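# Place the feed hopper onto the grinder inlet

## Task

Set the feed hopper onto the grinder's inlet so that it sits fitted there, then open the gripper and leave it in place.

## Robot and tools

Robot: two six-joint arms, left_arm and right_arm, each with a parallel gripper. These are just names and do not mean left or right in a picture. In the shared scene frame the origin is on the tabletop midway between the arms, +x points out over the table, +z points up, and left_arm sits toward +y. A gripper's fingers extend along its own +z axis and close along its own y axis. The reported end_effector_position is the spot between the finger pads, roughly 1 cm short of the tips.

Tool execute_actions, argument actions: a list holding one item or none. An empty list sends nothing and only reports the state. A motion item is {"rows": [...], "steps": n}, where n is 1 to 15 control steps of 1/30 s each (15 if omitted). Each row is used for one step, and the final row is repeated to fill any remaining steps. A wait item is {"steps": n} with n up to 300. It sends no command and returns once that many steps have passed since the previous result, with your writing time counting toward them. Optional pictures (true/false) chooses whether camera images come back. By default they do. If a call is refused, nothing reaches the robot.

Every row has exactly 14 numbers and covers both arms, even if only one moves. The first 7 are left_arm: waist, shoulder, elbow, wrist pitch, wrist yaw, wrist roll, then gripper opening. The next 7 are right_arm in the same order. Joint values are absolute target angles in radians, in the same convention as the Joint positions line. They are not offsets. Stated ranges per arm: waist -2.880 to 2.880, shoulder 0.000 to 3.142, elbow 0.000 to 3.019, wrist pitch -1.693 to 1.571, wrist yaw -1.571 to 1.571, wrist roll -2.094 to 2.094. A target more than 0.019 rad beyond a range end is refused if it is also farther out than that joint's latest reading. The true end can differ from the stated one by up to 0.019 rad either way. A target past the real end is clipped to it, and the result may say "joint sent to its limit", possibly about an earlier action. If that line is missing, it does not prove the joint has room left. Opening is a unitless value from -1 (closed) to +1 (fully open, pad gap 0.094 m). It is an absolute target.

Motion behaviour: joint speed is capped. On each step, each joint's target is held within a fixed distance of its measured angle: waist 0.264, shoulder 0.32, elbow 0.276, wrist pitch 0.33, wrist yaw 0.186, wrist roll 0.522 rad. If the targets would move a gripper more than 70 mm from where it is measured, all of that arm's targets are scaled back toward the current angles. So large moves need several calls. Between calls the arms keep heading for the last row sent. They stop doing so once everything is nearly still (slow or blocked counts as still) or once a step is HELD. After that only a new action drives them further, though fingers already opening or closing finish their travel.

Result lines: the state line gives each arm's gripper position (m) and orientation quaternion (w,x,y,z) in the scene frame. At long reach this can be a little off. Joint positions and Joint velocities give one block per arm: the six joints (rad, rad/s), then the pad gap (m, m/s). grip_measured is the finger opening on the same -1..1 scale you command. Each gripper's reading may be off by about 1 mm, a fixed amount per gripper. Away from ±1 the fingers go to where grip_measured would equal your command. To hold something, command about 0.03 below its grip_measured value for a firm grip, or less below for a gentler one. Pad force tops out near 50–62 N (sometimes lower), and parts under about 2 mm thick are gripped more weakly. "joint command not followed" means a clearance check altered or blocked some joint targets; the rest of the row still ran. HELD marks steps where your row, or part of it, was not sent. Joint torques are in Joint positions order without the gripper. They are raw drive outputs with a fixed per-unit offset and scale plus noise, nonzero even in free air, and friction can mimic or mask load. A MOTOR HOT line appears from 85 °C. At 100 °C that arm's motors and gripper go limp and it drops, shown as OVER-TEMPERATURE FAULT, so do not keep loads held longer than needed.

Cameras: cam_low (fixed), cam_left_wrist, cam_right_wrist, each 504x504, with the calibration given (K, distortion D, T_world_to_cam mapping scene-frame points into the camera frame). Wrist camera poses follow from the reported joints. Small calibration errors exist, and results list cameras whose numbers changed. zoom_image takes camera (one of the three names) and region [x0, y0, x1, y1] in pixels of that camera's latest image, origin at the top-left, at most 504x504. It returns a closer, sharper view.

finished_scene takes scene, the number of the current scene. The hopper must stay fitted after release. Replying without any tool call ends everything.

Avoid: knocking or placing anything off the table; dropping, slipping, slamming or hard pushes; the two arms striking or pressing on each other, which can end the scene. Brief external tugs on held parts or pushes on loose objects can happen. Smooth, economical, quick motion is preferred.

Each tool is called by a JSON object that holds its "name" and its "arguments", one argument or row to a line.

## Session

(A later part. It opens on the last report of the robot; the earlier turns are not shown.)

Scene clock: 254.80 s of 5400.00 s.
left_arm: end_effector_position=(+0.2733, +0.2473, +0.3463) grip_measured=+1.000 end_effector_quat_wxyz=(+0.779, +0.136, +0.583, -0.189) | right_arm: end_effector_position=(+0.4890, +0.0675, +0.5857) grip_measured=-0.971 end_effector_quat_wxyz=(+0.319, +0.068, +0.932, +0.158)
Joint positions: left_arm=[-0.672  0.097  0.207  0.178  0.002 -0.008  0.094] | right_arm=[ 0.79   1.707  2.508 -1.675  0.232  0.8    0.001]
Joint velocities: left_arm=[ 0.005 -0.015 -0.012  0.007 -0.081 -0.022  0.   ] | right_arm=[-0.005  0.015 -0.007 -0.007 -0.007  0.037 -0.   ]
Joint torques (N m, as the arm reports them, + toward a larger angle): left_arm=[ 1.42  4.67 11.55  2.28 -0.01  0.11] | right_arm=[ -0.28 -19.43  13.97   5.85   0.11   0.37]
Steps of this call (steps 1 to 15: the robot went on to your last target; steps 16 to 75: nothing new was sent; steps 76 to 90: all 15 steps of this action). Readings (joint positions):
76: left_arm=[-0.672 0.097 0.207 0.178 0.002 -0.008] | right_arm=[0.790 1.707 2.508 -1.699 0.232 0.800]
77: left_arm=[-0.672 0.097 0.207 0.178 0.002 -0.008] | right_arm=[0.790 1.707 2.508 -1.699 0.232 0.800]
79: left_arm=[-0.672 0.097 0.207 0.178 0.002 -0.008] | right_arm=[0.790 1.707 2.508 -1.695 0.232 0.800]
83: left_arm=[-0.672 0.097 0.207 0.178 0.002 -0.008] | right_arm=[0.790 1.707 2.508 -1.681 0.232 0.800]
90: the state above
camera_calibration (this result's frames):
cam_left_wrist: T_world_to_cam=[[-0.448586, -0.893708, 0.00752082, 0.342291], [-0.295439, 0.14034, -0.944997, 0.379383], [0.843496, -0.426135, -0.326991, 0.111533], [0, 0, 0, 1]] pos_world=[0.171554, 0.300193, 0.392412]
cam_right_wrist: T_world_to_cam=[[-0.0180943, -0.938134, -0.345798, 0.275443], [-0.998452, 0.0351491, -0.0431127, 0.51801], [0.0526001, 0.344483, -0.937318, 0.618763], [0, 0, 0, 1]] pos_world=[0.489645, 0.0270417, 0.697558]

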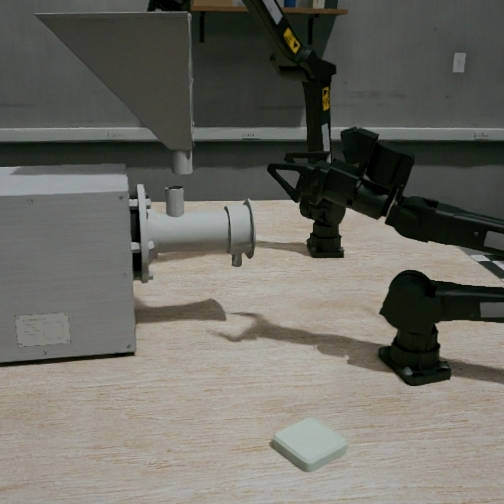

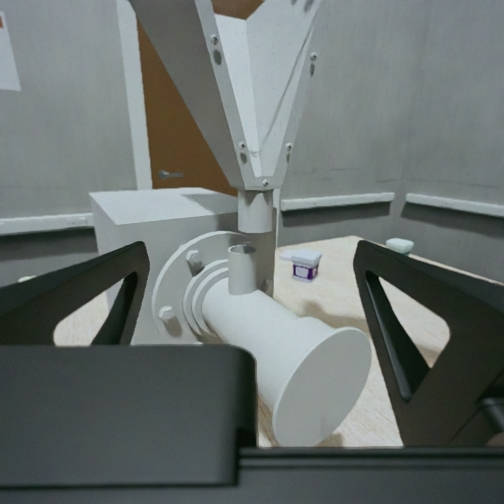

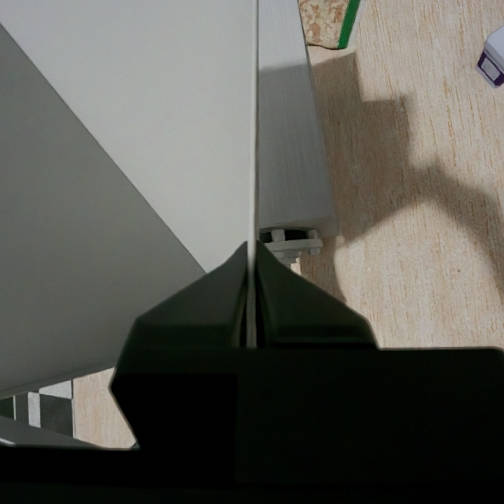

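{"name": "execute_actions", "arguments": {
  "actions": [
    {"rows":[[-0.66,0.1,0.22,0.2,0,0,1,0.78,1.64,2.61,-1.555,0.23,0.86,-1],[-0.66,0.1,0.22,0.2,0,0,1,0.78,1.645,2.61,-1.55,0.23,0.86,-1],[-0.66,0.1,0.22,0.2,0,0,1,0.78,1.65,2.61,-1.545,0.23,0.86,-1],[-0.66,0.1,0.22,0.2,0,0,1,0.78,1.655,2.61,-1.54,0.23,0.86,-1],[-0.66,0.1,0.22,0.2,0,0,1,0.78,1.66,2.61,-1.535,0.23,0.86,-1],[-0.66,0.1,0.22,0.2,0,0,1,0.78,1.665,2.61,-1.53,0.23,0.86,-1]],"steps":15}
  ],
  "pictures": false
}}

{"name": "execute_actions", "arguments": {
  "actions": [
    {"steps":10}
  ]
}}

Scene clock: 258.73 s of 5400.00 s.
left_arm: end_effector_position=(+0.2733, +0.2473, +0.3463) grip_measured=+1.000 end_effector_quat_wxyz=(+0.779, +0.136, +0.583, -0.189) | right_arm: end_effector_position=(+0.4983, +0.0757, +0.5897) grip_measured=-0.971 end_effector_quat_wxyz=(+0.333, +0.071, +0.924, +0.172)
Joint positions: left_arm=[-0.672  0.097  0.207  0.178  0.002 -0.008  0.094] | right_arm=[ 0.79   1.714  2.508 -1.625  0.232  0.8    0.001]
Joint velocities: left_arm=[-0.005 -0.015 -0.002 -0.002 -0.007 -0.066  0.   ] | right_arm=[-0.005  0.024 -0.002 -0.007 -0.037 -0.037 -0.001]
Joint torques (N m, as the arm reports them, + toward a larger angle): left_arm=[ 1.33  4.64 11.52  2.26 -0.01  0.11] | right_arm=[ -0.54 -19.43  15.18   5.84   0.09   0.43]
Steps of this call (steps 1 to 15: the robot went on to your last target; steps 16 to 90: nothing new was sent; then 0.43 s passed at rest; steps 91 to 105: all 15 steps of this action). Readings (joint positions):
91: left_arm=[-0.672 0.097 0.207 0.178 0.002 -0.008] | right_arm=[0.790 1.707 2.508 -1.675 0.232 0.800]
92: left_arm=[-0.672 0.097 0.207 0.178 0.002 -0.008] | right_arm=[0.790 1.707 2.508 -1.673 0.232 0.800]
94: left_arm=[-0.672 0.097 0.207 0.178 0.002 -0.008] | right_arm=[0.790 1.707 2.508 -1.666 0.232 0.800]
98: left_arm=[-0.672 0.097 0.207 0.178 0.002 -0.008] | right_arm=[0.790 1.709 2.508 -1.638 0.232 0.800]
105: the state above

Scene clock: 259.07 s of 5400.00 s.
left_arm: end_effector_position=(+0.2733, +0.2473, +0.3463) grip_measured=+1.000 end_effector_quat_wxyz=(+0.779, +0.136, +0.583, -0.189) | right_arm: end_effector_position=(+0.5002, +0.0775, +0.5865) grip_measured=-0.971 end_effector_quat_wxyz=(+0.331, +0.070, +0.925, +0.170)
Joint positions: left_arm=[-0.672  0.097  0.207  0.178  0.002 -0.008  0.094] | right_arm=[ 0.79   1.72   2.508 -1.625  0.232  0.8    0.001]
Joint velocities: left_arm=[ 0.005 -0.015  0.007 -0.002 -0.095  0.007  0.   ] | right_arm=[ 0.005 -0.005 -0.012 -0.007 -0.007  0.007  0.   ]
Joint torques (N m, as the arm reports them, + toward a larger angle): left_arm=[ 1.36  4.67 11.55  2.28  0.    0.12] | right_arm=[ -0.52 -19.16  14.82   5.73   0.09   0.41]
Steps of this call (steps 1 to 10: the robot went on to your last target). Readings (joint positions):
1: left_arm=[-0.672 0.097 0.207 0.178 0.002 -0.008] | right_arm=[0.790 1.715 2.508 -1.625 0.232 0.800]
2: left_arm=[-0.672 0.097 0.207 0.178 0.002 -0.008] | right_arm=[0.790 1.716 2.508 -1.625 0.232 0.800]
4: left_arm=[-0.672 0.097 0.207 0.178 0.002 -0.008] | right_arm=[0.790 1.717 2.508 -1.625 0.232 0.800]
8: left_arm=[-0.672 0.097 0.207 0.178 0.002 -0.008] | right_arm=[0.790 1.720 2.508 -1.625 0.232 0.800]
10: the state above
camera_calibration (this result's frames):
cam_left_wrist: T_world_to_cam=[[-0.448586, -0.893708, 0.00752082, 0.342291], [-0.295439, 0.14034, -0.944997, 0.379383], [0.843496, -0.426135, -0.326991, 0.111533], [0, 0, 0, 1]] pos_world=[0.171554, 0.300193, 0.392412]
cam_right_wrist: T_world_to_cam=[[-0.00865759, -0.929228, -0.369406, 0.293677], [-0.996896, 0.0369318, -0.0695368, 0.543506], [0.0782584, 0.367657, -0.926663, 0.594628], [0, 0, 0, 1]] pos_world=[0.497827, 0.0342006, 0.697299]

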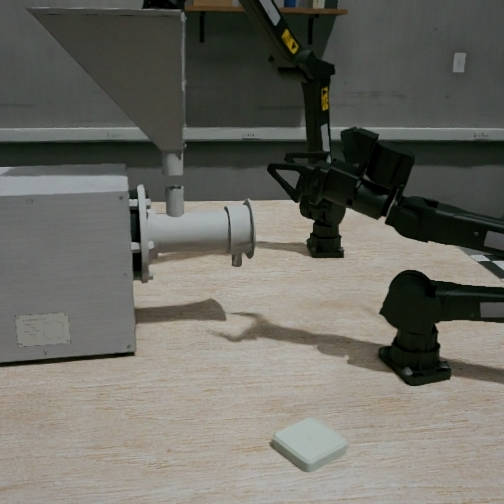

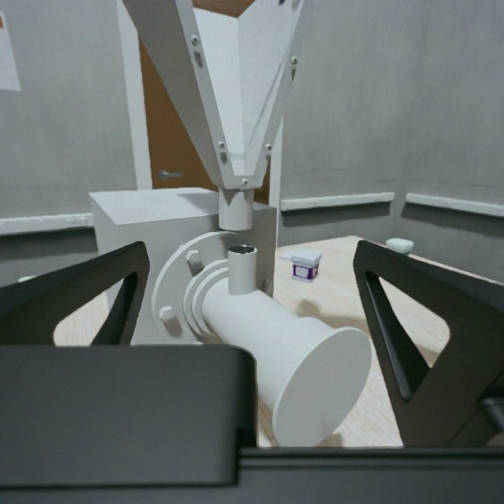

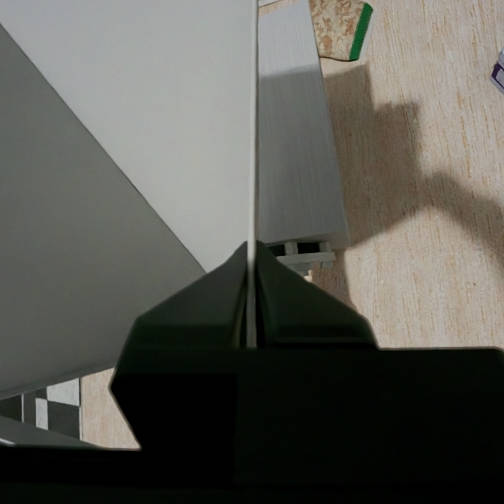

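{"name": "execute_actions", "arguments": {
  "actions": []
}}

Scene clock: 264.37 s of 5400.00 s.
left_arm: end_effector_position=(+0.2733, +0.2473, +0.3463) grip_measured=+1.000 end_effector_quat_wxyz=(+0.779, +0.136, +0.583, -0.189) | right_arm: end_effector_position=(+0.5002, +0.0775, +0.5865) grip_measured=-0.971 end_effector_quat_wxyz=(+0.331, +0.070, +0.925, +0.170)
Joint positions: left_arm=[-0.672  0.097  0.207  0.178  0.002 -0.008  0.094] | right_arm=[ 0.79   1.72   2.508 -1.625  0.232  0.8    0.001]
Joint velocities: left_arm=[-0.005 -0.005 -0.007 -0.002 -0.022 -0.007  0.   ] | right_arm=[ 0.005 -0.005  0.012 -0.002 -0.081  0.022 -0.001]
Joint torques (N m, as the arm reports them, + toward a larger angle): left_arm=[ 1.42  4.79 11.55  2.28 -0.01  0.12] | right_arm=[ -0.51 -19.26  14.88   5.69   0.09   0.41]
Steps of this call (steps 1 to 15: the robot went on to your last target; steps 16 to 90: nothing new was sent; then 2.30 s passed at rest). Readings (joint positions):
1: left_arm=[-0.672 0.097 0.207 0.178 0.002 -0.008] | right_arm=[0.790 1.720 2.508 -1.625 0.232 0.800]
2: left_arm=[-0.672 0.097 0.207 0.178 0.002 -0.008] | right_arm=[0.790 1.720 2.508 -1.625 0.232 0.800]
4: left_arm=[-0.672 0.097 0.207 0.178 0.002 -0.008] | right_arm=[0.790 1.720 2.508 -1.625 0.232 0.800]
8: left_arm=[-0.672 0.097 0.207 0.178 0.002 -0.008] | right_arm=[0.790 1.720 2.508 -1.625 0.232 0.800]
90: the state above
All arms were judged still, so your last target was given up. Only a new action makes them travel on or press farther. Fingers that are still opening or closing keep moving.
camera_calibration (this result's frames):
cam_left_wrist: T_world_to_cam=[[-0.448586, -0.893708, 0.00752082, 0.342291], [-0.295439, 0.14034, -0.944997, 0.379383], [0.843496, -0.426135, -0.326991, 0.111533], [0, 0, 0, 1]] pos_world=[0.171554, 0.300193, 0.392412]
cam_right_wrist: T_world_to_cam=[[-0.00865759, -0.929228, -0.369406, 0.293677], [-0.996896, 0.0369318, -0.0695368, 0.543506], [0.0782584, 0.367657, -0.926663, 0.594628], [0, 0, 0, 1]] pos_world=[0.497827, 0.0342006, 0.697299]

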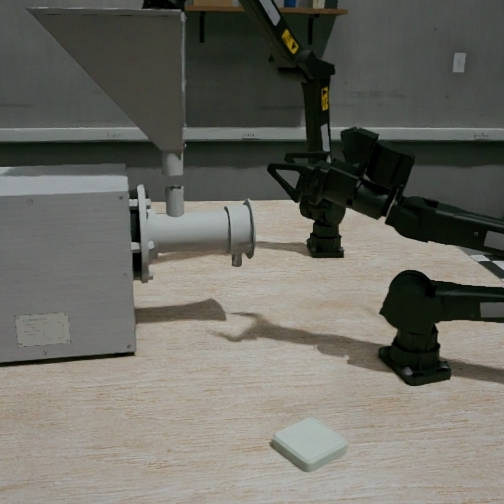

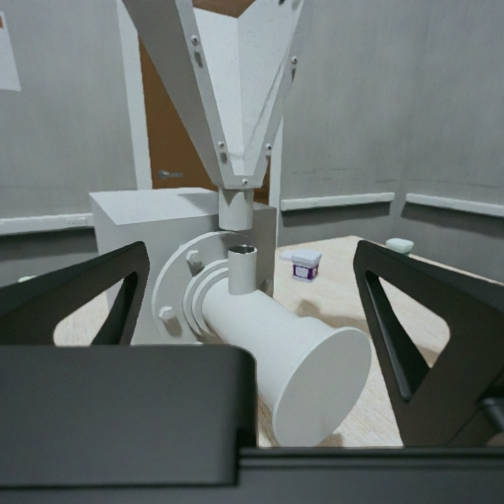

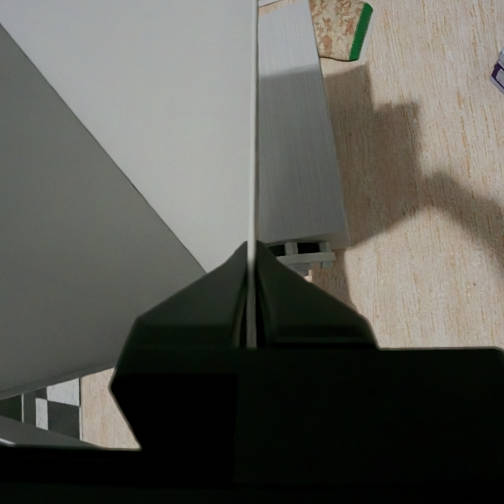

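{"name": "execute_actions", "arguments": {
  "actions": [
    {"rows":[[-0.66,0.1,0.22,0.2,0,0,1,0.78,1.675,2.61,-1.54,0.23,0.86,-1],[-0.66,0.1,0.22,0.2,0,0,1,0.78,1.68,2.61,-1.55,0.23,0.86,-1]],"steps":15}
  ]
}}

{"name": "zoom_image", "arguments": {
  "camera": "cam_low",
  "region": [130,130,230,230]
}}

{"name": "zoom_image", "arguments": {
  "camera": "cam_left_wrist",
  "region": [190,170,290,270]
}}

Scene clock: 266.43 s of 5400.00 s.
left_arm: end_effector_position=(+0.2733, +0.2473, +0.3463) grip_measured=+1.000 end_effector_quat_wxyz=(+0.779, +0.136, +0.583, -0.189) | right_arm: end_effector_position=(+0.5046, +0.0811, +0.5795) grip_measured=-0.971 end_effector_quat_wxyz=(+0.327, +0.070, +0.928, +0.166)
Joint positions: left_arm=[-0.672  0.097  0.207  0.178  0.002 -0.008  0.094] | right_arm=[ 0.789  1.733  2.508 -1.625  0.232  0.8    0.001]
Joint velocities: left_arm=[-0.005 -0.005 -0.017 -0.017 -0.037  0.022  0.   ] | right_arm=[-0.005  0.015 -0.017  0.012 -0.037 -0.095 -0.   ]
Joint torques (N m, as the arm reports them, + toward a larger angle): left_arm=[ 1.39  4.66 11.53  2.28 -0.01  0.12] | right_arm=[ -0.59 -19.45  15.23   5.02   0.1    0.43]
Steps of this call (steps 1 to 47: nothing new was sent; steps 48 to 62: all 15 steps of this action). Readings (joint positions):
48: left_arm=[-0.672 0.097 0.207 0.178 0.002 -0.008] | right_arm=[0.790 1.720 2.508 -1.625 0.232 0.800]
49: left_arm=[-0.672 0.097 0.207 0.178 0.002 -0.008] | right_arm=[0.790 1.721 2.508 -1.625 0.232 0.800]
51: left_arm=[-0.672 0.097 0.207 0.178 0.002 -0.008] | right_arm=[0.790 1.722 2.508 -1.625 0.232 0.800]
55: left_arm=[-0.672 0.097 0.207 0.178 0.002 -0.008] | right_arm=[0.789 1.725 2.508 -1.625 0.232 0.800]
62: the state above
camera_calibration (this result's frames):
cam_left_wrist: T_world_to_cam=[[-0.448586, -0.893708, 0.00752082, 0.342291], [-0.295439, 0.14034, -0.944997, 0.379383], [0.843496, -0.426135, -0.326991, 0.111533], [0, 0, 0, 1]] pos_world=[0.171554, 0.300193, 0.392412]
cam_right_wrist: T_world_to_cam=[[-0.0124179, -0.932317, -0.36143, 0.292046], [-0.997488, 0.0367616, -0.0605561, 0.542332], [0.0697442, 0.35977, -0.930431, 0.593563], [0, 0, 0, 1]] pos_world=[0.503199, 0.0387964, 0.690665]

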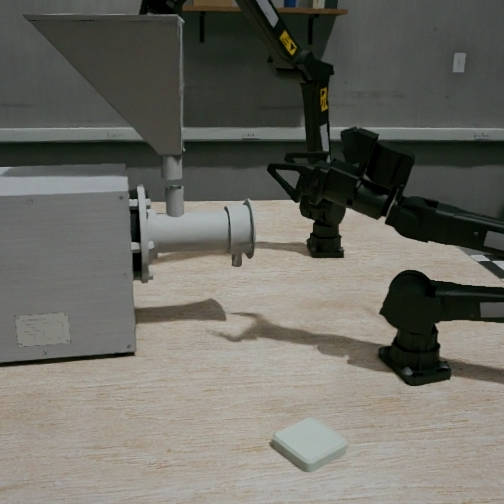

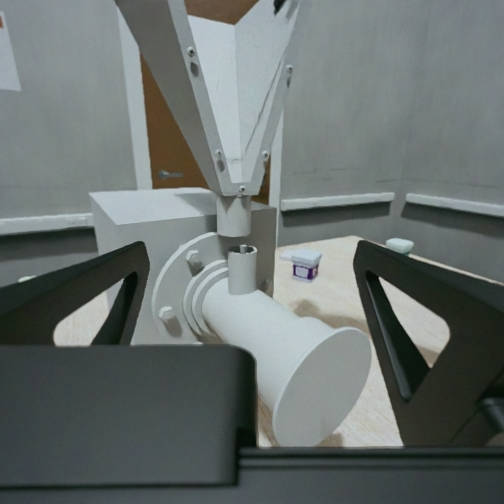

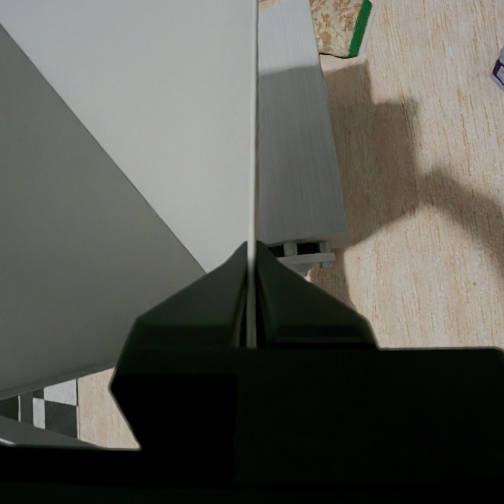

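Region (130, 130, 230, 230) of cam_low's 504x504 image, scaled by 5.040, with more detail than that image has.

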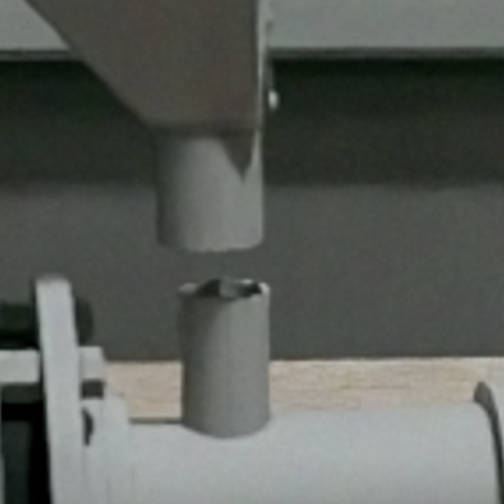

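Region (190, 170, 290, 270) of cam_left_wrist's 504x504 image, scaled by 5.040, with more detail than that image has.

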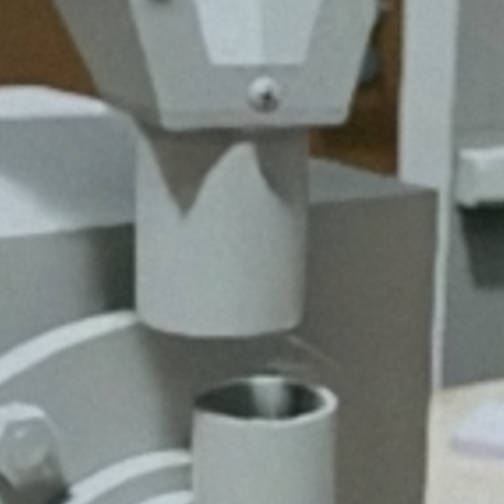

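{"name": "execute_actions", "arguments": {
  "actions": [
    {"rows":[[-0.66,0.1,0.22,0.2,0,0,1,0.78,1.68,2.61,-1.575,0.23,0.86,-1]],"steps":15}
  ]
}}

{"name": "zoom_image", "arguments": {
  "camera": "cam_low",
  "region": [130,130,230,230]
}}

{"name": "zoom_image", "arguments": {
  "camera": "cam_left_wrist",
  "region": [190,170,290,270]
}}

Scene clock: 269.43 s of 5400.00 s.
left_arm: end_effector_position=(+0.2733, +0.2473, +0.3463) grip_measured=+1.000 end_effector_quat_wxyz=(+0.779, +0.136, +0.583, -0.189) | right_arm: end_effector_position=(+0.5055, +0.0819, +0.5780) grip_measured=-0.971 end_effector_quat_wxyz=(+0.326, +0.070, +0.928, +0.165)
Joint positions: left_arm=[-0.672  0.097  0.207  0.178  0.002 -0.008  0.094] | right_arm=[ 0.789  1.735  2.508 -1.625  0.232  0.8    0.001]
Joint velocities: left_arm=[-0.005 -0.005  0.012 -0.002  0.022  0.007  0.   ] | right_arm=[ 0.005 -0.005 -0.007  0.002  0.007 -0.007  0.   ]
Joint torques (N m, as the arm reports them, + toward a larger angle): left_arm=[ 1.43  4.66 11.53  2.29  0.    0.12] | right_arm=[ -0.55 -19.71  15.19   3.93   0.09   0.42]
Steps of this call (steps 1 to 15: the robot went on to your last target; steps 16 to 75: nothing new was sent; steps 76 to 90: all 15 steps of this action). Readings (joint positions):
76: left_arm=[-0.672 0.097 0.207 0.178 0.002 -0.008] | right_arm=[0.789 1.735 2.508 -1.625 0.232 0.800]
77: left_arm=[-0.672 0.097 0.207 0.178 0.002 -0.008] | right_arm=[0.789 1.735 2.508 -1.625 0.232 0.800]
79: left_arm=[-0.672 0.097 0.207 0.178 0.002 -0.008] | right_arm=[0.789 1.735 2.508 -1.625 0.232 0.800]
83: left_arm=[-0.672 0.097 0.207 0.178 0.002 -0.008] | right_arm=[0.789 1.735 2.508 -1.625 0.232 0.800]
90: the state above
camera_calibration (this result's frames):
cam_left_wrist: T_world_to_cam=[[-0.448586, -0.893708, 0.00752082, 0.342291], [-0.295439, 0.14034, -0.944997, 0.379383], [0.843496, -0.426135, -0.326991, 0.111533], [0, 0, 0, 1]] pos_world=[0.171554, 0.300193, 0.392412]
cam_right_wrist: T_world_to_cam=[[-0.0131308, -0.932964, -0.35973, 0.291697], [-0.997605, 0.0366546, -0.0586498, 0.542062], [0.0679039, 0.358099, -0.931211, 0.593337], [0, 0, 0, 1]] pos_world=[0.504304, 0.0398006, 0.689247]

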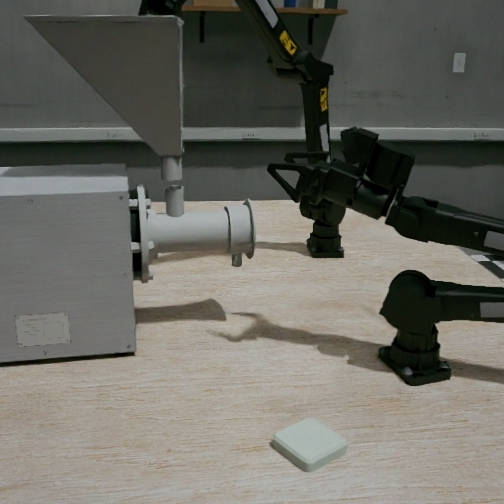

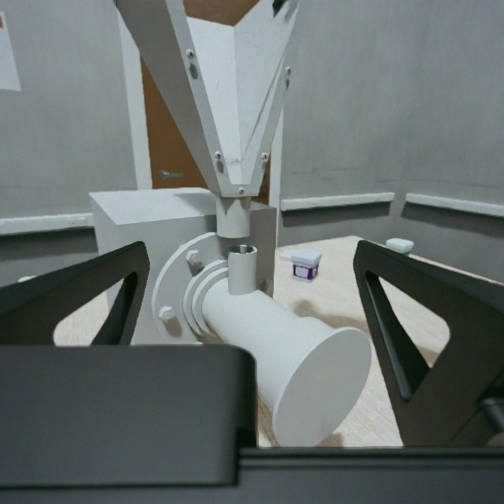

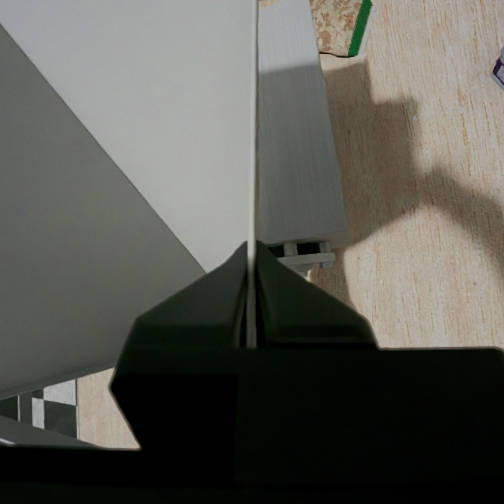

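Region (130, 130, 230, 230) of cam_low's 504x504 image, scaled by 5.040, with more detail than that image has.

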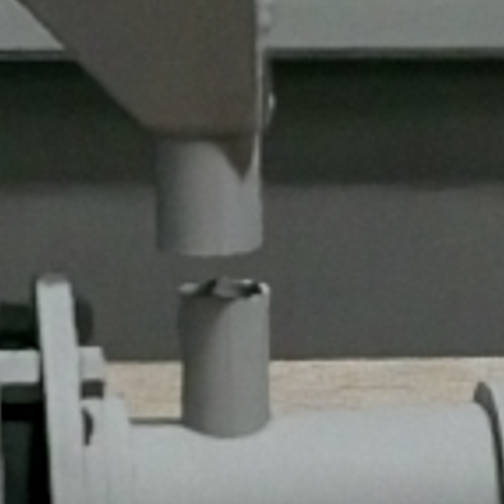

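Region (190, 170, 290, 270) of cam_left_wrist's 504x504 image, scaled by 5.040, with more detail than that image has.

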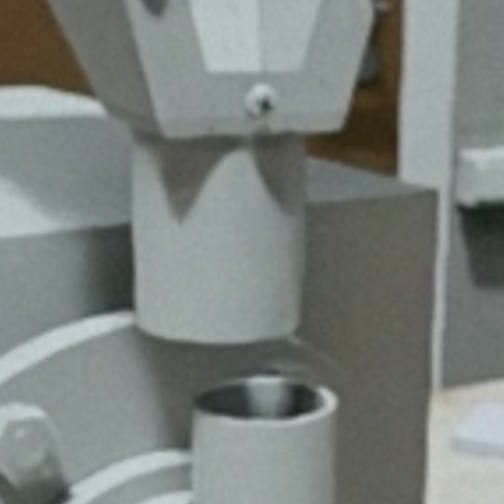

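{"name": "execute_actions", "arguments": {
  "actions": [
    {"rows":[[-0.66,0.1,0.22,0.2,0,0,1,0.78,1.675,2.61,-1.605,0.23,0.86,-1]],"steps":15}
  ],
  "pictures": false
}}

Scene clock: 271.70 s of 5400.00 s.
left_arm: end_effector_position=(+0.2733, +0.2473, +0.3463) grip_measured=+1.000 end_effector_quat_wxyz=(+0.779, +0.136, +0.583, -0.189) | right_arm: end_effector_position=(+0.5034, +0.0797, +0.5754) grip_measured=-0.971 end_effector_quat_wxyz=(+0.321, +0.069, +0.931, +0.159)
Joint positions: left_arm=[-0.672  0.097  0.207  0.178  0.002 -0.008  0.094] | right_arm=[ 0.789  1.735  2.508 -1.642  0.232  0.8    0.001]
Joint velocities: left_arm=[-0.005 -0.005 -0.002 -0.007 -0.051 -0.037  0.   ] | right_arm=[-0.005 -0.005 -0.007 -0.012 -0.022  0.007 -0.001]
Joint torques (N m, as the arm reports them, + toward a larger angle): left_arm=[ 1.43  4.67 11.54  2.27 -0.01  0.11] | right_arm=[ -0.43 -19.91  14.97   3.26   0.09   0.42]
Steps of this call (steps 1 to 15: the robot went on to your last target; steps 16 to 53: nothing new was sent; steps 54 to 68: all 15 steps of this action). Readings (joint positions):
54: left_arm=[-0.672 0.097 0.207 0.178 0.002 -0.008] | right_arm=[0.789 1.735 2.508 -1.627 0.232 0.800]
55: left_arm=[-0.672 0.097 0.207 0.178 0.002 -0.008] | right_arm=[0.789 1.735 2.508 -1.630 0.232 0.800]
57: left_arm=[-0.672 0.097 0.207 0.178 0.002 -0.008] | right_arm=[0.789 1.735 2.508 -1.635 0.232 0.800]
61: left_arm=[-0.672 0.097 0.207 0.178 0.002 -0.008] | right_arm=[0.789 1.735 2.508 -1.642 0.232 0.800]
68: the state above

{"name": "execute_actions", "arguments": {
  "actions": [
    {"rows":[[-0.66,0.1,0.22,0.2,0,0,1,0.78,1.675,2.61,-1.618,0.23,0.86,-1]],"steps":15}
  ]
}}

{"name": "zoom_image", "arguments": {
  "camera": "cam_low",
  "region": [130,130,230,230]
}}

{"name": "zoom_image", "arguments": {
  "camera": "cam_left_wrist",
  "region": [190,170,290,270]
}}

Scene clock: 273.93 s of 5400.00 s.
left_arm: end_effector_position=(+0.2733, +0.2473, +0.3463) grip_measured=+1.000 end_effector_quat_wxyz=(+0.779, +0.136, +0.583, -0.189) | right_arm: end_effector_position=(+0.5018, +0.0783, +0.5736) grip_measured=-0.971 end_effector_quat_wxyz=(+0.317, +0.069, +0.933, +0.155)
Joint positions: left_arm=[-0.672  0.097  0.207  0.178  0.002 -0.008  0.094] | right_arm=[ 0.789  1.735  2.508 -1.654  0.232  0.8    0.001]
Joint velocities: left_arm=[-0.005 -0.005 -0.017  0.007 -0.037  0.007  0.   ] | right_arm=[-0.005  0.005  0.002  0.002  0.095 -0.007  0.   ]
Joint torques (N m, as the arm reports them, + toward a larger angle): left_arm=[ 1.34  4.71 11.54  2.27 -0.01  0.11] | right_arm=[ -0.6  -20.18  15.02   3.22   0.1    0.42]
Steps of this call (steps 1 to 15: the robot went on to your last target; steps 16 to 52: nothing new was sent; steps 53 to 67: all 15 steps of this action). Readings (joint positions):
53: left_arm=[-0.672 0.097 0.207 0.178 0.002 -0.008] | right_arm=[0.789 1.735 2.508 -1.643 0.232 0.800]
54: left_arm=[-0.672 0.097 0.207 0.178 0.002 -0.008] | right_arm=[0.789 1.735 2.508 -1.645 0.232 0.800]
56: left_arm=[-0.672 0.097 0.207 0.178 0.002 -0.008] | right_arm=[0.789 1.735 2.508 -1.649 0.232 0.800]
60: left_arm=[-0.672 0.097 0.207 0.178 0.002 -0.008] | right_arm=[0.789 1.735 2.508 -1.654 0.232 0.800]
67: the state above
camera_calibration (this result's frames):
cam_left_wrist: T_world_to_cam=[[-0.448586, -0.893708, 0.00752082, 0.342291], [-0.295439, 0.14034, -0.944997, 0.379383], [0.843496, -0.426135, -0.326991, 0.111533], [0, 0, 0, 1]] pos_world=[0.171554, 0.300193, 0.392412]
cam_right_wrist: T_world_to_cam=[[-0.0208188, -0.939611, -0.341611, 0.280629], [-0.998607, 0.036114, -0.0384746, 0.527211], [0.0484881, 0.340334, -0.939053, 0.606429], [0, 0, 0, 1]] pos_world=[0.502915, 0.0382542, 0.685619]

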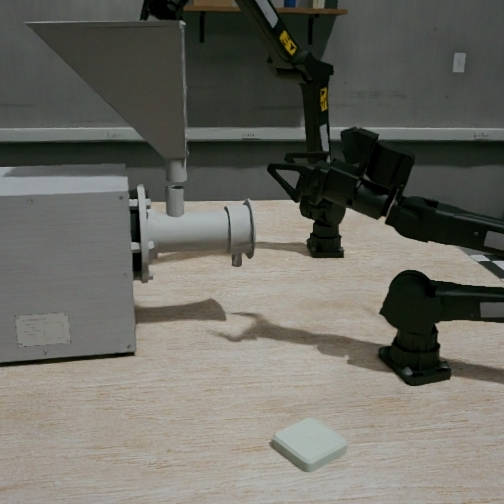

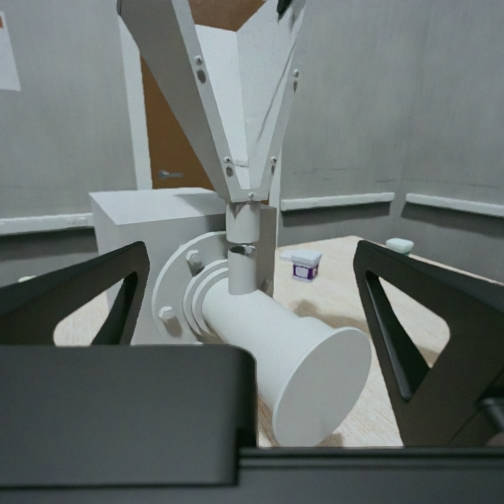

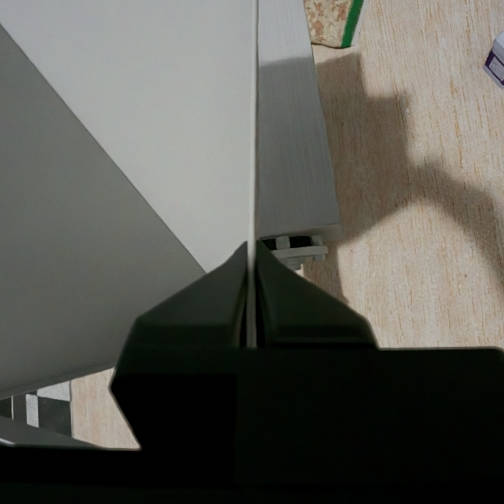

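Region (130, 130, 230, 230) of cam_low's 504x504 image, scaled by 5.040, with more detail than that image has.

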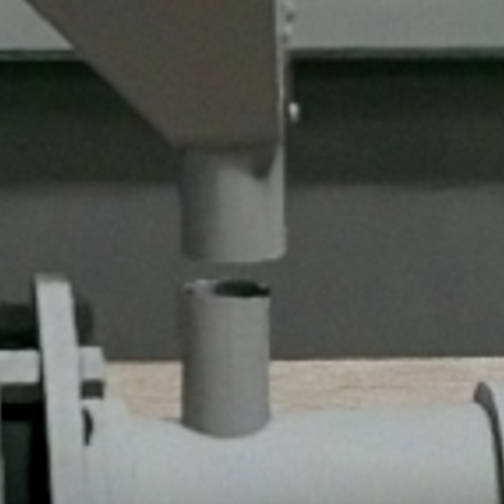

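Region (190, 170, 290, 270) of cam_left_wrist's 504x504 image, scaled by 5.040, with more detail than that image has.

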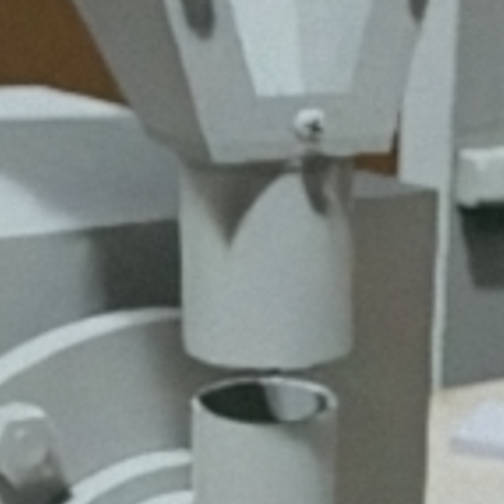

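{"name": "execute_actions", "arguments": {
  "actions": [
    {"rows":[[-0.66,0.1,0.22,0.2,0,0,1,0.772,1.685,2.61,-1.618,0.23,0.86,-1],[-0.66,0.1,0.22,0.2,0,0,1,0.772,1.693,2.61,-1.618,0.23,0.86,-1]],"steps":15}
  ]
}}

{"name": "zoom_image", "arguments": {
  "camera": "cam_low",
  "region": [130,130,230,230]
}}

{"name": "zoom_image", "arguments": {
  "camera": "cam_left_wrist",
  "region": [190,170,290,270]
}}

Scene clock: 277.03 s of 5400.00 s.
left_arm: end_effector_position=(+0.2733, +0.2473, +0.3463) grip_measured=+1.000 end_effector_quat_wxyz=(+0.779, +0.136, +0.583, -0.189) | right_arm: end_effector_position=(+0.5072, +0.0746, +0.5710) grip_measured=-0.971 end_effector_quat_wxyz=(+0.317, +0.074, +0.933, +0.152)
Joint positions: left_arm=[-0.672  0.097  0.207  0.178  0.002 -0.008  0.094] | right_arm=[ 0.778  1.74   2.508 -1.654  0.232  0.8    0.001]
Joint velocities: left_arm=[-0.015 -0.005 -0.017  0.002  0.007 -0.037  0.   ] | right_arm=[-0.015  0.005 -0.002  0.012  0.022  0.007 -0.001]
Joint torques (N m, as the arm reports them, + toward a larger angle): left_arm=[ 1.39  4.76 11.54  2.26 -0.01  0.11] | right_arm=[ -0.47 -19.42  15.94   3.4    0.08   0.47]
Steps of this call (steps 1 to 15: the robot went on to your last target; steps 16 to 78: nothing new was sent; steps 79 to 93: all 15 steps of this action). Readings (joint positions):
79: left_arm=[-0.672 0.097 0.207 0.178 0.002 -0.008] | right_arm=[0.788 1.735 2.508 -1.654 0.232 0.800]
80: left_arm=[-0.672 0.097 0.207 0.178 0.002 -0.008] | right_arm=[0.788 1.735 2.508 -1.654 0.232 0.800]
82: left_arm=[-0.672 0.097 0.207 0.178 0.002 -0.008] | right_arm=[0.786 1.736 2.508 -1.654 0.232 0.800]
86: left_arm=[-0.672 0.097 0.207 0.178 0.002 -0.008] | right_arm=[0.781 1.737 2.508 -1.654 0.232 0.800]
93: the state above
camera_calibration (this result's frames):
cam_left_wrist: T_world_to_cam=[[-0.448586, -0.893708, 0.00752082, 0.342291], [-0.295439, 0.14034, -0.944997, 0.379383], [0.843496, -0.426135, -0.326991, 0.111533], [0, 0, 0, 1]] pos_world=[0.171554, 0.300193, 0.392412]
cam_right_wrist: T_world_to_cam=[[-0.0323767, -0.940356, -0.338647, 0.28061], [-0.998272, 0.047047, -0.0351997, 0.529838], [0.0490326, 0.336922, -0.940255, 0.605697], [0, 0, 0, 1]] pos_world=[0.508309, 0.0348728, 0.683188]

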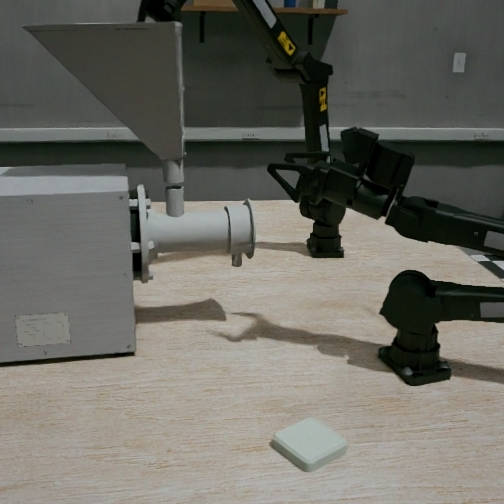

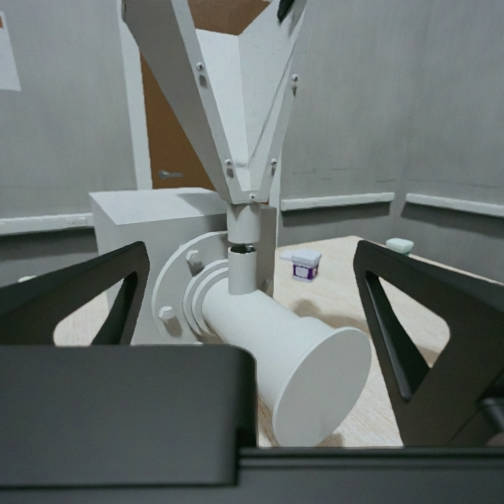

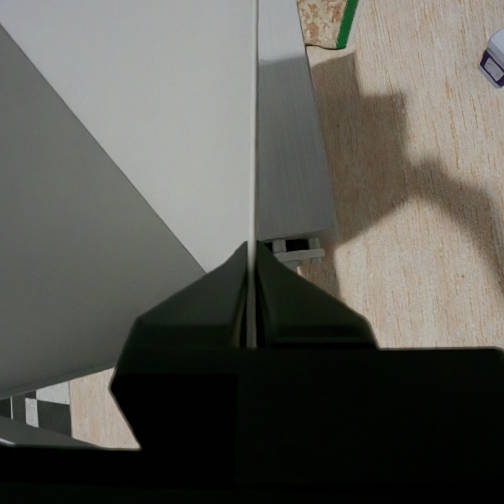

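Region (130, 130, 230, 230) of cam_low's 504x504 image, scaled by 5.040, with more detail than that image has.

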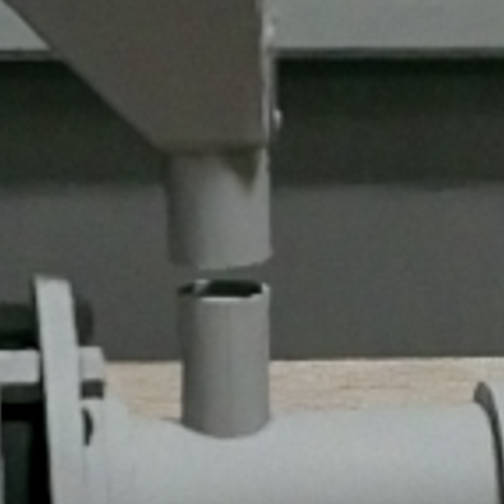

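Region (190, 170, 290, 270) of cam_left_wrist's 504x504 image, scaled by 5.040, with more detail than that image has.

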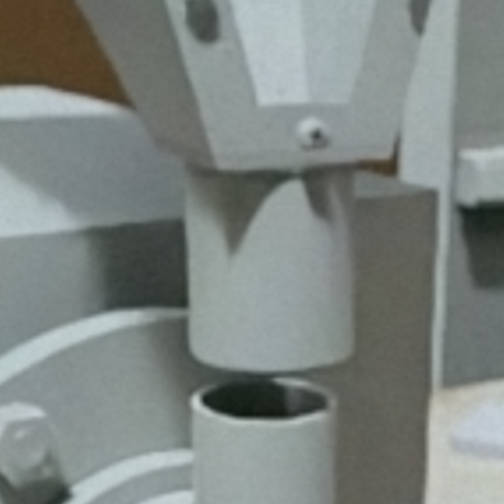

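{"name": "execute_actions", "arguments": {
  "actions": [
    {"rows":[[-0.66,0.1,0.22,0.2,0,0,1,0.785,1.69,2.61,-1.618,0.23,0.86,-1]],"steps":15}
  ]
}}

{"name": "zoom_image", "arguments": {
  "camera": "cam_low",
  "region": [130,130,230,230]
}}

{"name": "zoom_image", "arguments": {
  "camera": "cam_left_wrist",
  "region": [190,170,290,270]
}}

Scene clock: 278.93 s of 5400.00 s.
left_arm: end_effector_position=(+0.2733, +0.2473, +0.3463) grip_measured=+1.000 end_effector_quat_wxyz=(+0.779, +0.136, +0.583, -0.189) | right_arm: end_effector_position=(+0.5075, +0.0748, +0.5706) grip_measured=-0.971 end_effector_quat_wxyz=(+0.316, +0.074, +0.934, +0.152)
Joint positions: left_arm=[-0.672  0.097  0.207  0.178  0.002 -0.008  0.094] | right_arm=[ 0.778  1.741  2.508 -1.654  0.232  0.8    0.001]
Joint velocities: left_arm=[-0.005 -0.005  0.007 -0.012 -0.051 -0.051  0.   ] | right_arm=[-0.015 -0.005 -0.002 -0.007 -0.007 -0.022 -0.001]
Joint torques (N m, as the arm reports them, + toward a larger angle): left_arm=[ 1.42  4.71 11.53  2.26  0.    0.11] | right_arm=[  0.52 -19.7   15.67   3.35   0.09   0.45]
Steps of this call (steps 1 to 15: the robot went on to your last target; steps 16 to 42: nothing new was sent; steps 43 to 57: all 15 steps of this action). Readings (joint positions):
43: left_arm=[-0.672 0.097 0.207 0.178 0.002 -0.008] | right_arm=[0.778 1.741 2.508 -1.654 0.232 0.800]
44: left_arm=[-0.672 0.097 0.207 0.178 0.002 -0.008] | right_arm=[0.778 1.741 2.508 -1.654 0.232 0.800]
46: left_arm=[-0.672 0.097 0.207 0.178 0.002 -0.008] | right_arm=[0.778 1.741 2.508 -1.654 0.232 0.800]
50: left_arm=[-0.672 0.097 0.207 0.178 0.002 -0.008] | right_arm=[0.778 1.741 2.508 -1.654 0.232 0.800]
57: the state above
camera_calibration (this result's frames):
cam_left_wrist: T_world_to_cam=[[-0.448586, -0.893708, 0.00752082, 0.342291], [-0.295439, 0.14034, -0.944997, 0.379383], [0.843496, -0.426135, -0.326991, 0.111533], [0, 0, 0, 1]] pos_world=[0.171554, 0.300193, 0.392412]
cam_right_wrist: T_world_to_cam=[[-0.0325698, -0.940528, -0.338152, 0.280512], [-0.998292, 0.0470294, -0.0346538, 0.529763], [0.0484959, 0.336446, -0.940453, 0.605631], [0, 0, 0, 1]] pos_world=[0.508624, 0.0351526, 0.682781]

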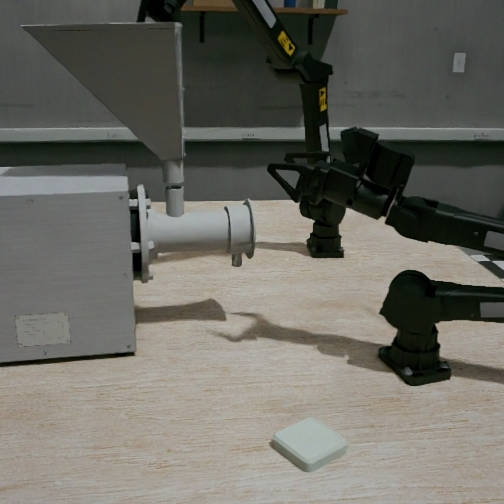

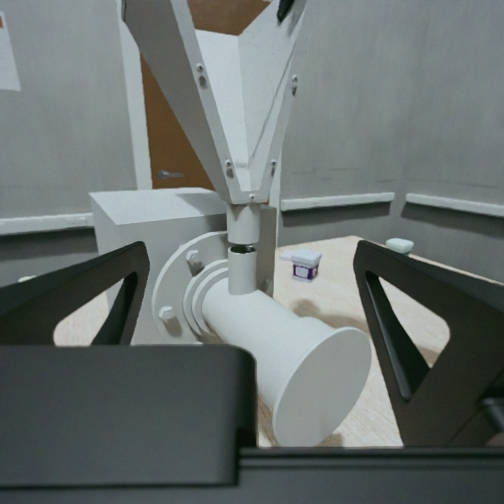

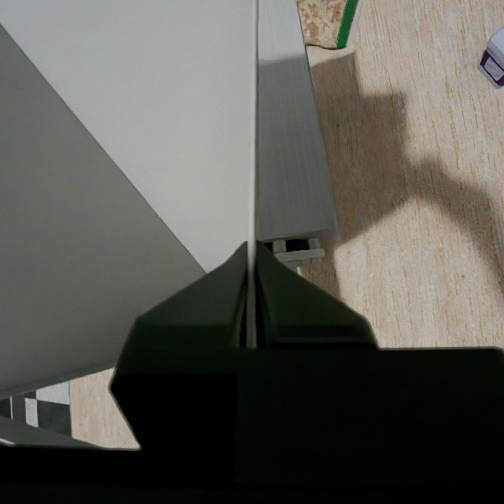

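Region (130, 130, 230, 230) of cam_low's 504x504 image, scaled by 5.040, with more detail than that image has.

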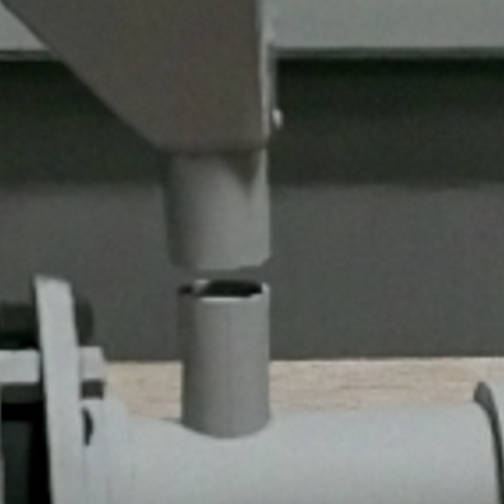

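Region (190, 170, 290, 270) of cam_left_wrist's 504x504 image, scaled by 5.040, with more detail than that image has.

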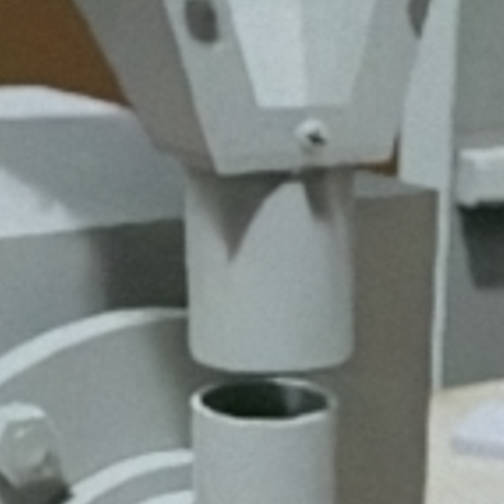

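{"name": "execute_actions", "arguments": {
  "actions": [
    {"rows":[[-0.66,0.1,0.22,0.2,0,0,1,0.7895,1.69,2.61,-1.618,0.23,0.86,-1]],"steps":15}
  ],
  "pictures": false
}}

Scene clock: 280.53 s of 5400.00 s.
left_arm: end_effector_position=(+0.2733, +0.2473, +0.3463) grip_measured=+1.000 end_effector_quat_wxyz=(+0.779, +0.136, +0.583, -0.189) | right_arm: end_effector_position=(+0.5063, +0.0764, +0.5706) grip_measured=-0.971 end_effector_quat_wxyz=(+0.316, +0.072, +0.934, +0.152)
Joint positions: left_arm=[-0.672  0.097  0.207  0.178  0.002 -0.008  0.094] | right_arm=[ 0.781  1.741  2.508 -1.654  0.232  0.8    0.001]
Joint velocities: left_arm=[ 0.005 -0.005 -0.007 -0.002  0.007 -0.051  0.   ] | right_arm=[-0.005 -0.015 -0.007  0.007  0.007  0.081  0.   ]
Joint torques (N m, as the arm reports them, + toward a larger angle): left_arm=[ 1.34  4.75 11.56  2.3   0.    0.12] | right_arm=[  0.77 -19.7   15.67   3.34   0.09   0.46]
Steps of this call (steps 1 to 15: the robot went on to your last target; steps 16 to 33: nothing new was sent; steps 34 to 48: all 15 steps of this action). Readings (joint positions):
34: left_arm=[-0.672 0.097 0.207 0.178 0.002 -0.008] | right_arm=[0.778 1.741 2.508 -1.654 0.232 0.800]
35: left_arm=[-0.672 0.097 0.207 0.178 0.002 -0.008] | right_arm=[0.778 1.741 2.508 -1.654 0.232 0.800]
37: left_arm=[-0.672 0.097 0.207 0.178 0.002 -0.008] | right_arm=[0.779 1.741 2.508 -1.654 0.232 0.800]
41: left_arm=[-0.672 0.097 0.207 0.178 0.002 -0.008] | right_arm=[0.780 1.741 2.508 -1.654 0.232 0.800]
48: the state above

{"name": "execute_actions", "arguments": {
  "actions": [
    {"rows":[[-0.66,0.1,0.22,0.2,0,0,1,0.791,1.70,2.58,-1.618,0.23,0.86,-1]],"steps":15}
  ]
}}

{"name": "zoom_image", "arguments": {
  "camera": "cam_low",
  "region": [130,130,230,230]
}}

{"name": "zoom_image", "arguments": {
  "camera": "cam_left_wrist",
  "region": [190,170,290,270]
}}

Scene clock: 285.33 s of 5400.00 s.
left_arm: end_effector_position=(+0.2733, +0.2473, +0.3463) grip_measured=+1.000 end_effector_quat_wxyz=(+0.779, +0.136, +0.583, -0.189) | right_arm: end_effector_position=(+0.5069, +0.0785, +0.5683) grip_measured=-0.971 end_effector_quat_wxyz=(+0.315, +0.071, +0.934, +0.151)
Joint positions: left_arm=[-0.672  0.097  0.207  0.178  0.002 -0.008  0.094] | right_arm=[ 0.783  1.745  2.508 -1.654  0.232  0.8    0.001]
Joint velocities: left_arm=[-0.005 -0.005 -0.022 -0.032  0.081 -0.007  0.   ] | right_arm=[-0.005 -0.024 -0.022 -0.002  0.007  0.022 -0.001]
Joint torques (N m, as the arm reports them, + toward a larger angle): left_arm=[ 1.39  4.75 11.54  2.27  0.    0.11] | right_arm=[  0.66 -19.53  13.94   3.52   0.08   0.5 ]
Steps of this call (steps 1 to 15: the robot went on to your last target; steps 16 to 90: nothing new was sent; then 1.30 s passed at rest; steps 91 to 105: all 15 steps of this action). Readings (joint positions):
91: left_arm=[-0.672 0.097 0.207 0.178 0.002 -0.008] | right_arm=[0.781 1.741 2.508 -1.654 0.232 0.800]
92: left_arm=[-0.672 0.097 0.207 0.178 0.002 -0.008] | right_arm=[0.781 1.741 2.508 -1.654 0.232 0.800]
94: left_arm=[-0.672 0.097 0.207 0.178 0.002 -0.008] | right_arm=[0.782 1.741 2.508 -1.654 0.232 0.800]
98: left_arm=[-0.672 0.097 0.207 0.178 0.002 -0.008] | right_arm=[0.782 1.743 2.508 -1.654 0.232 0.800]
105: the state above
camera_calibration (this result's frames):
cam_left_wrist: T_world_to_cam=[[-0.448586, -0.893708, 0.00752082, 0.342291], [-0.295439, 0.14034, -0.944997, 0.379383], [0.843496, -0.426135, -0.326991, 0.111533], [0, 0, 0, 1]] pos_world=[0.171554, 0.300193, 0.392412]
cam_right_wrist: T_world_to_cam=[[-0.0285984, -0.941632, -0.335428, 0.279691], [-0.998633, 0.0416043, -0.031651, 0.527869], [0.0437588, 0.334064, -0.941534, 0.605412], [0, 0, 0, 1]] pos_world=[0.508654, 0.039158, 0.68054]

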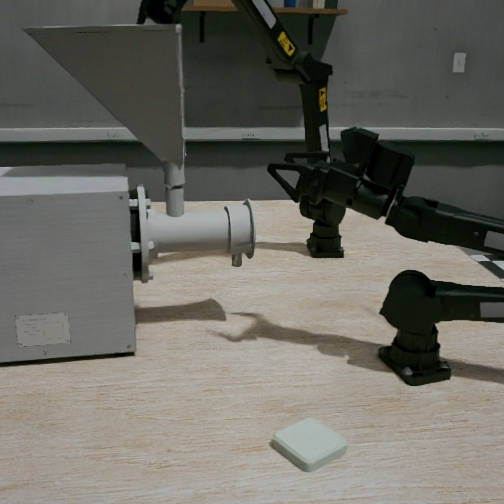

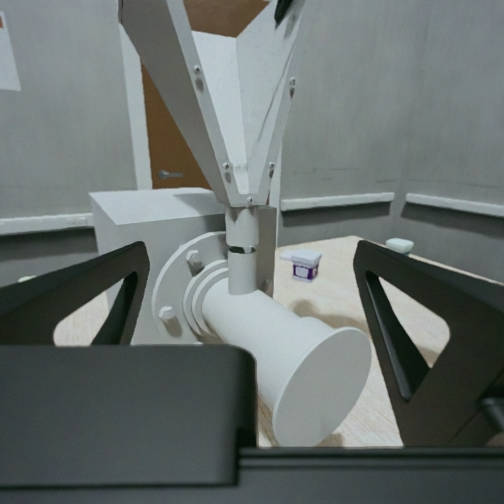

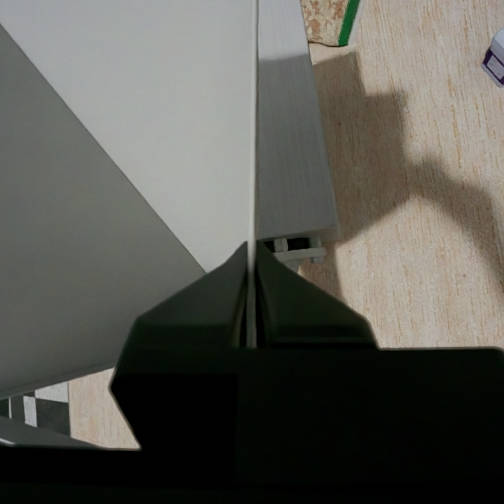

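Region (130, 130, 230, 230) of cam_low's 504x504 image, scaled by 5.040, with more detail than that image has.

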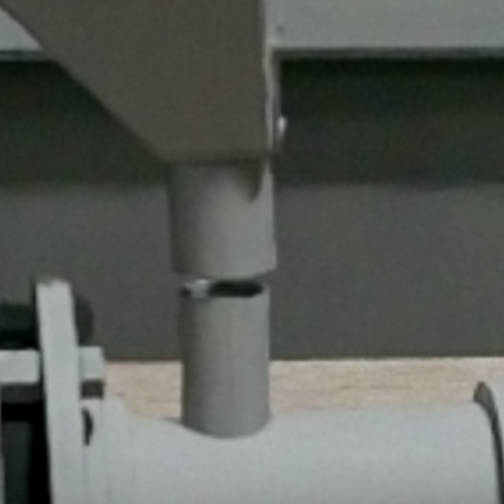

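Region (190, 170, 290, 270) of cam_left_wrist's 504x504 image, scaled by 5.040, with more detail than that image has.

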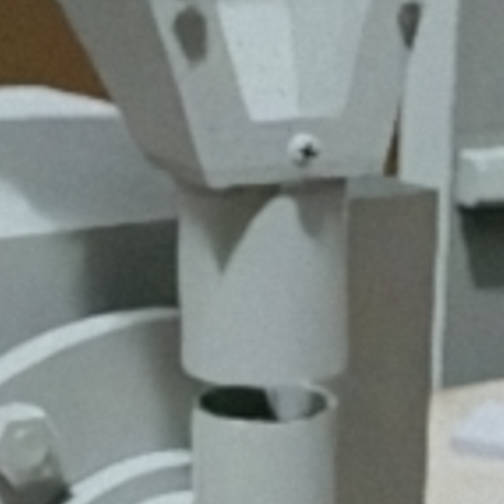

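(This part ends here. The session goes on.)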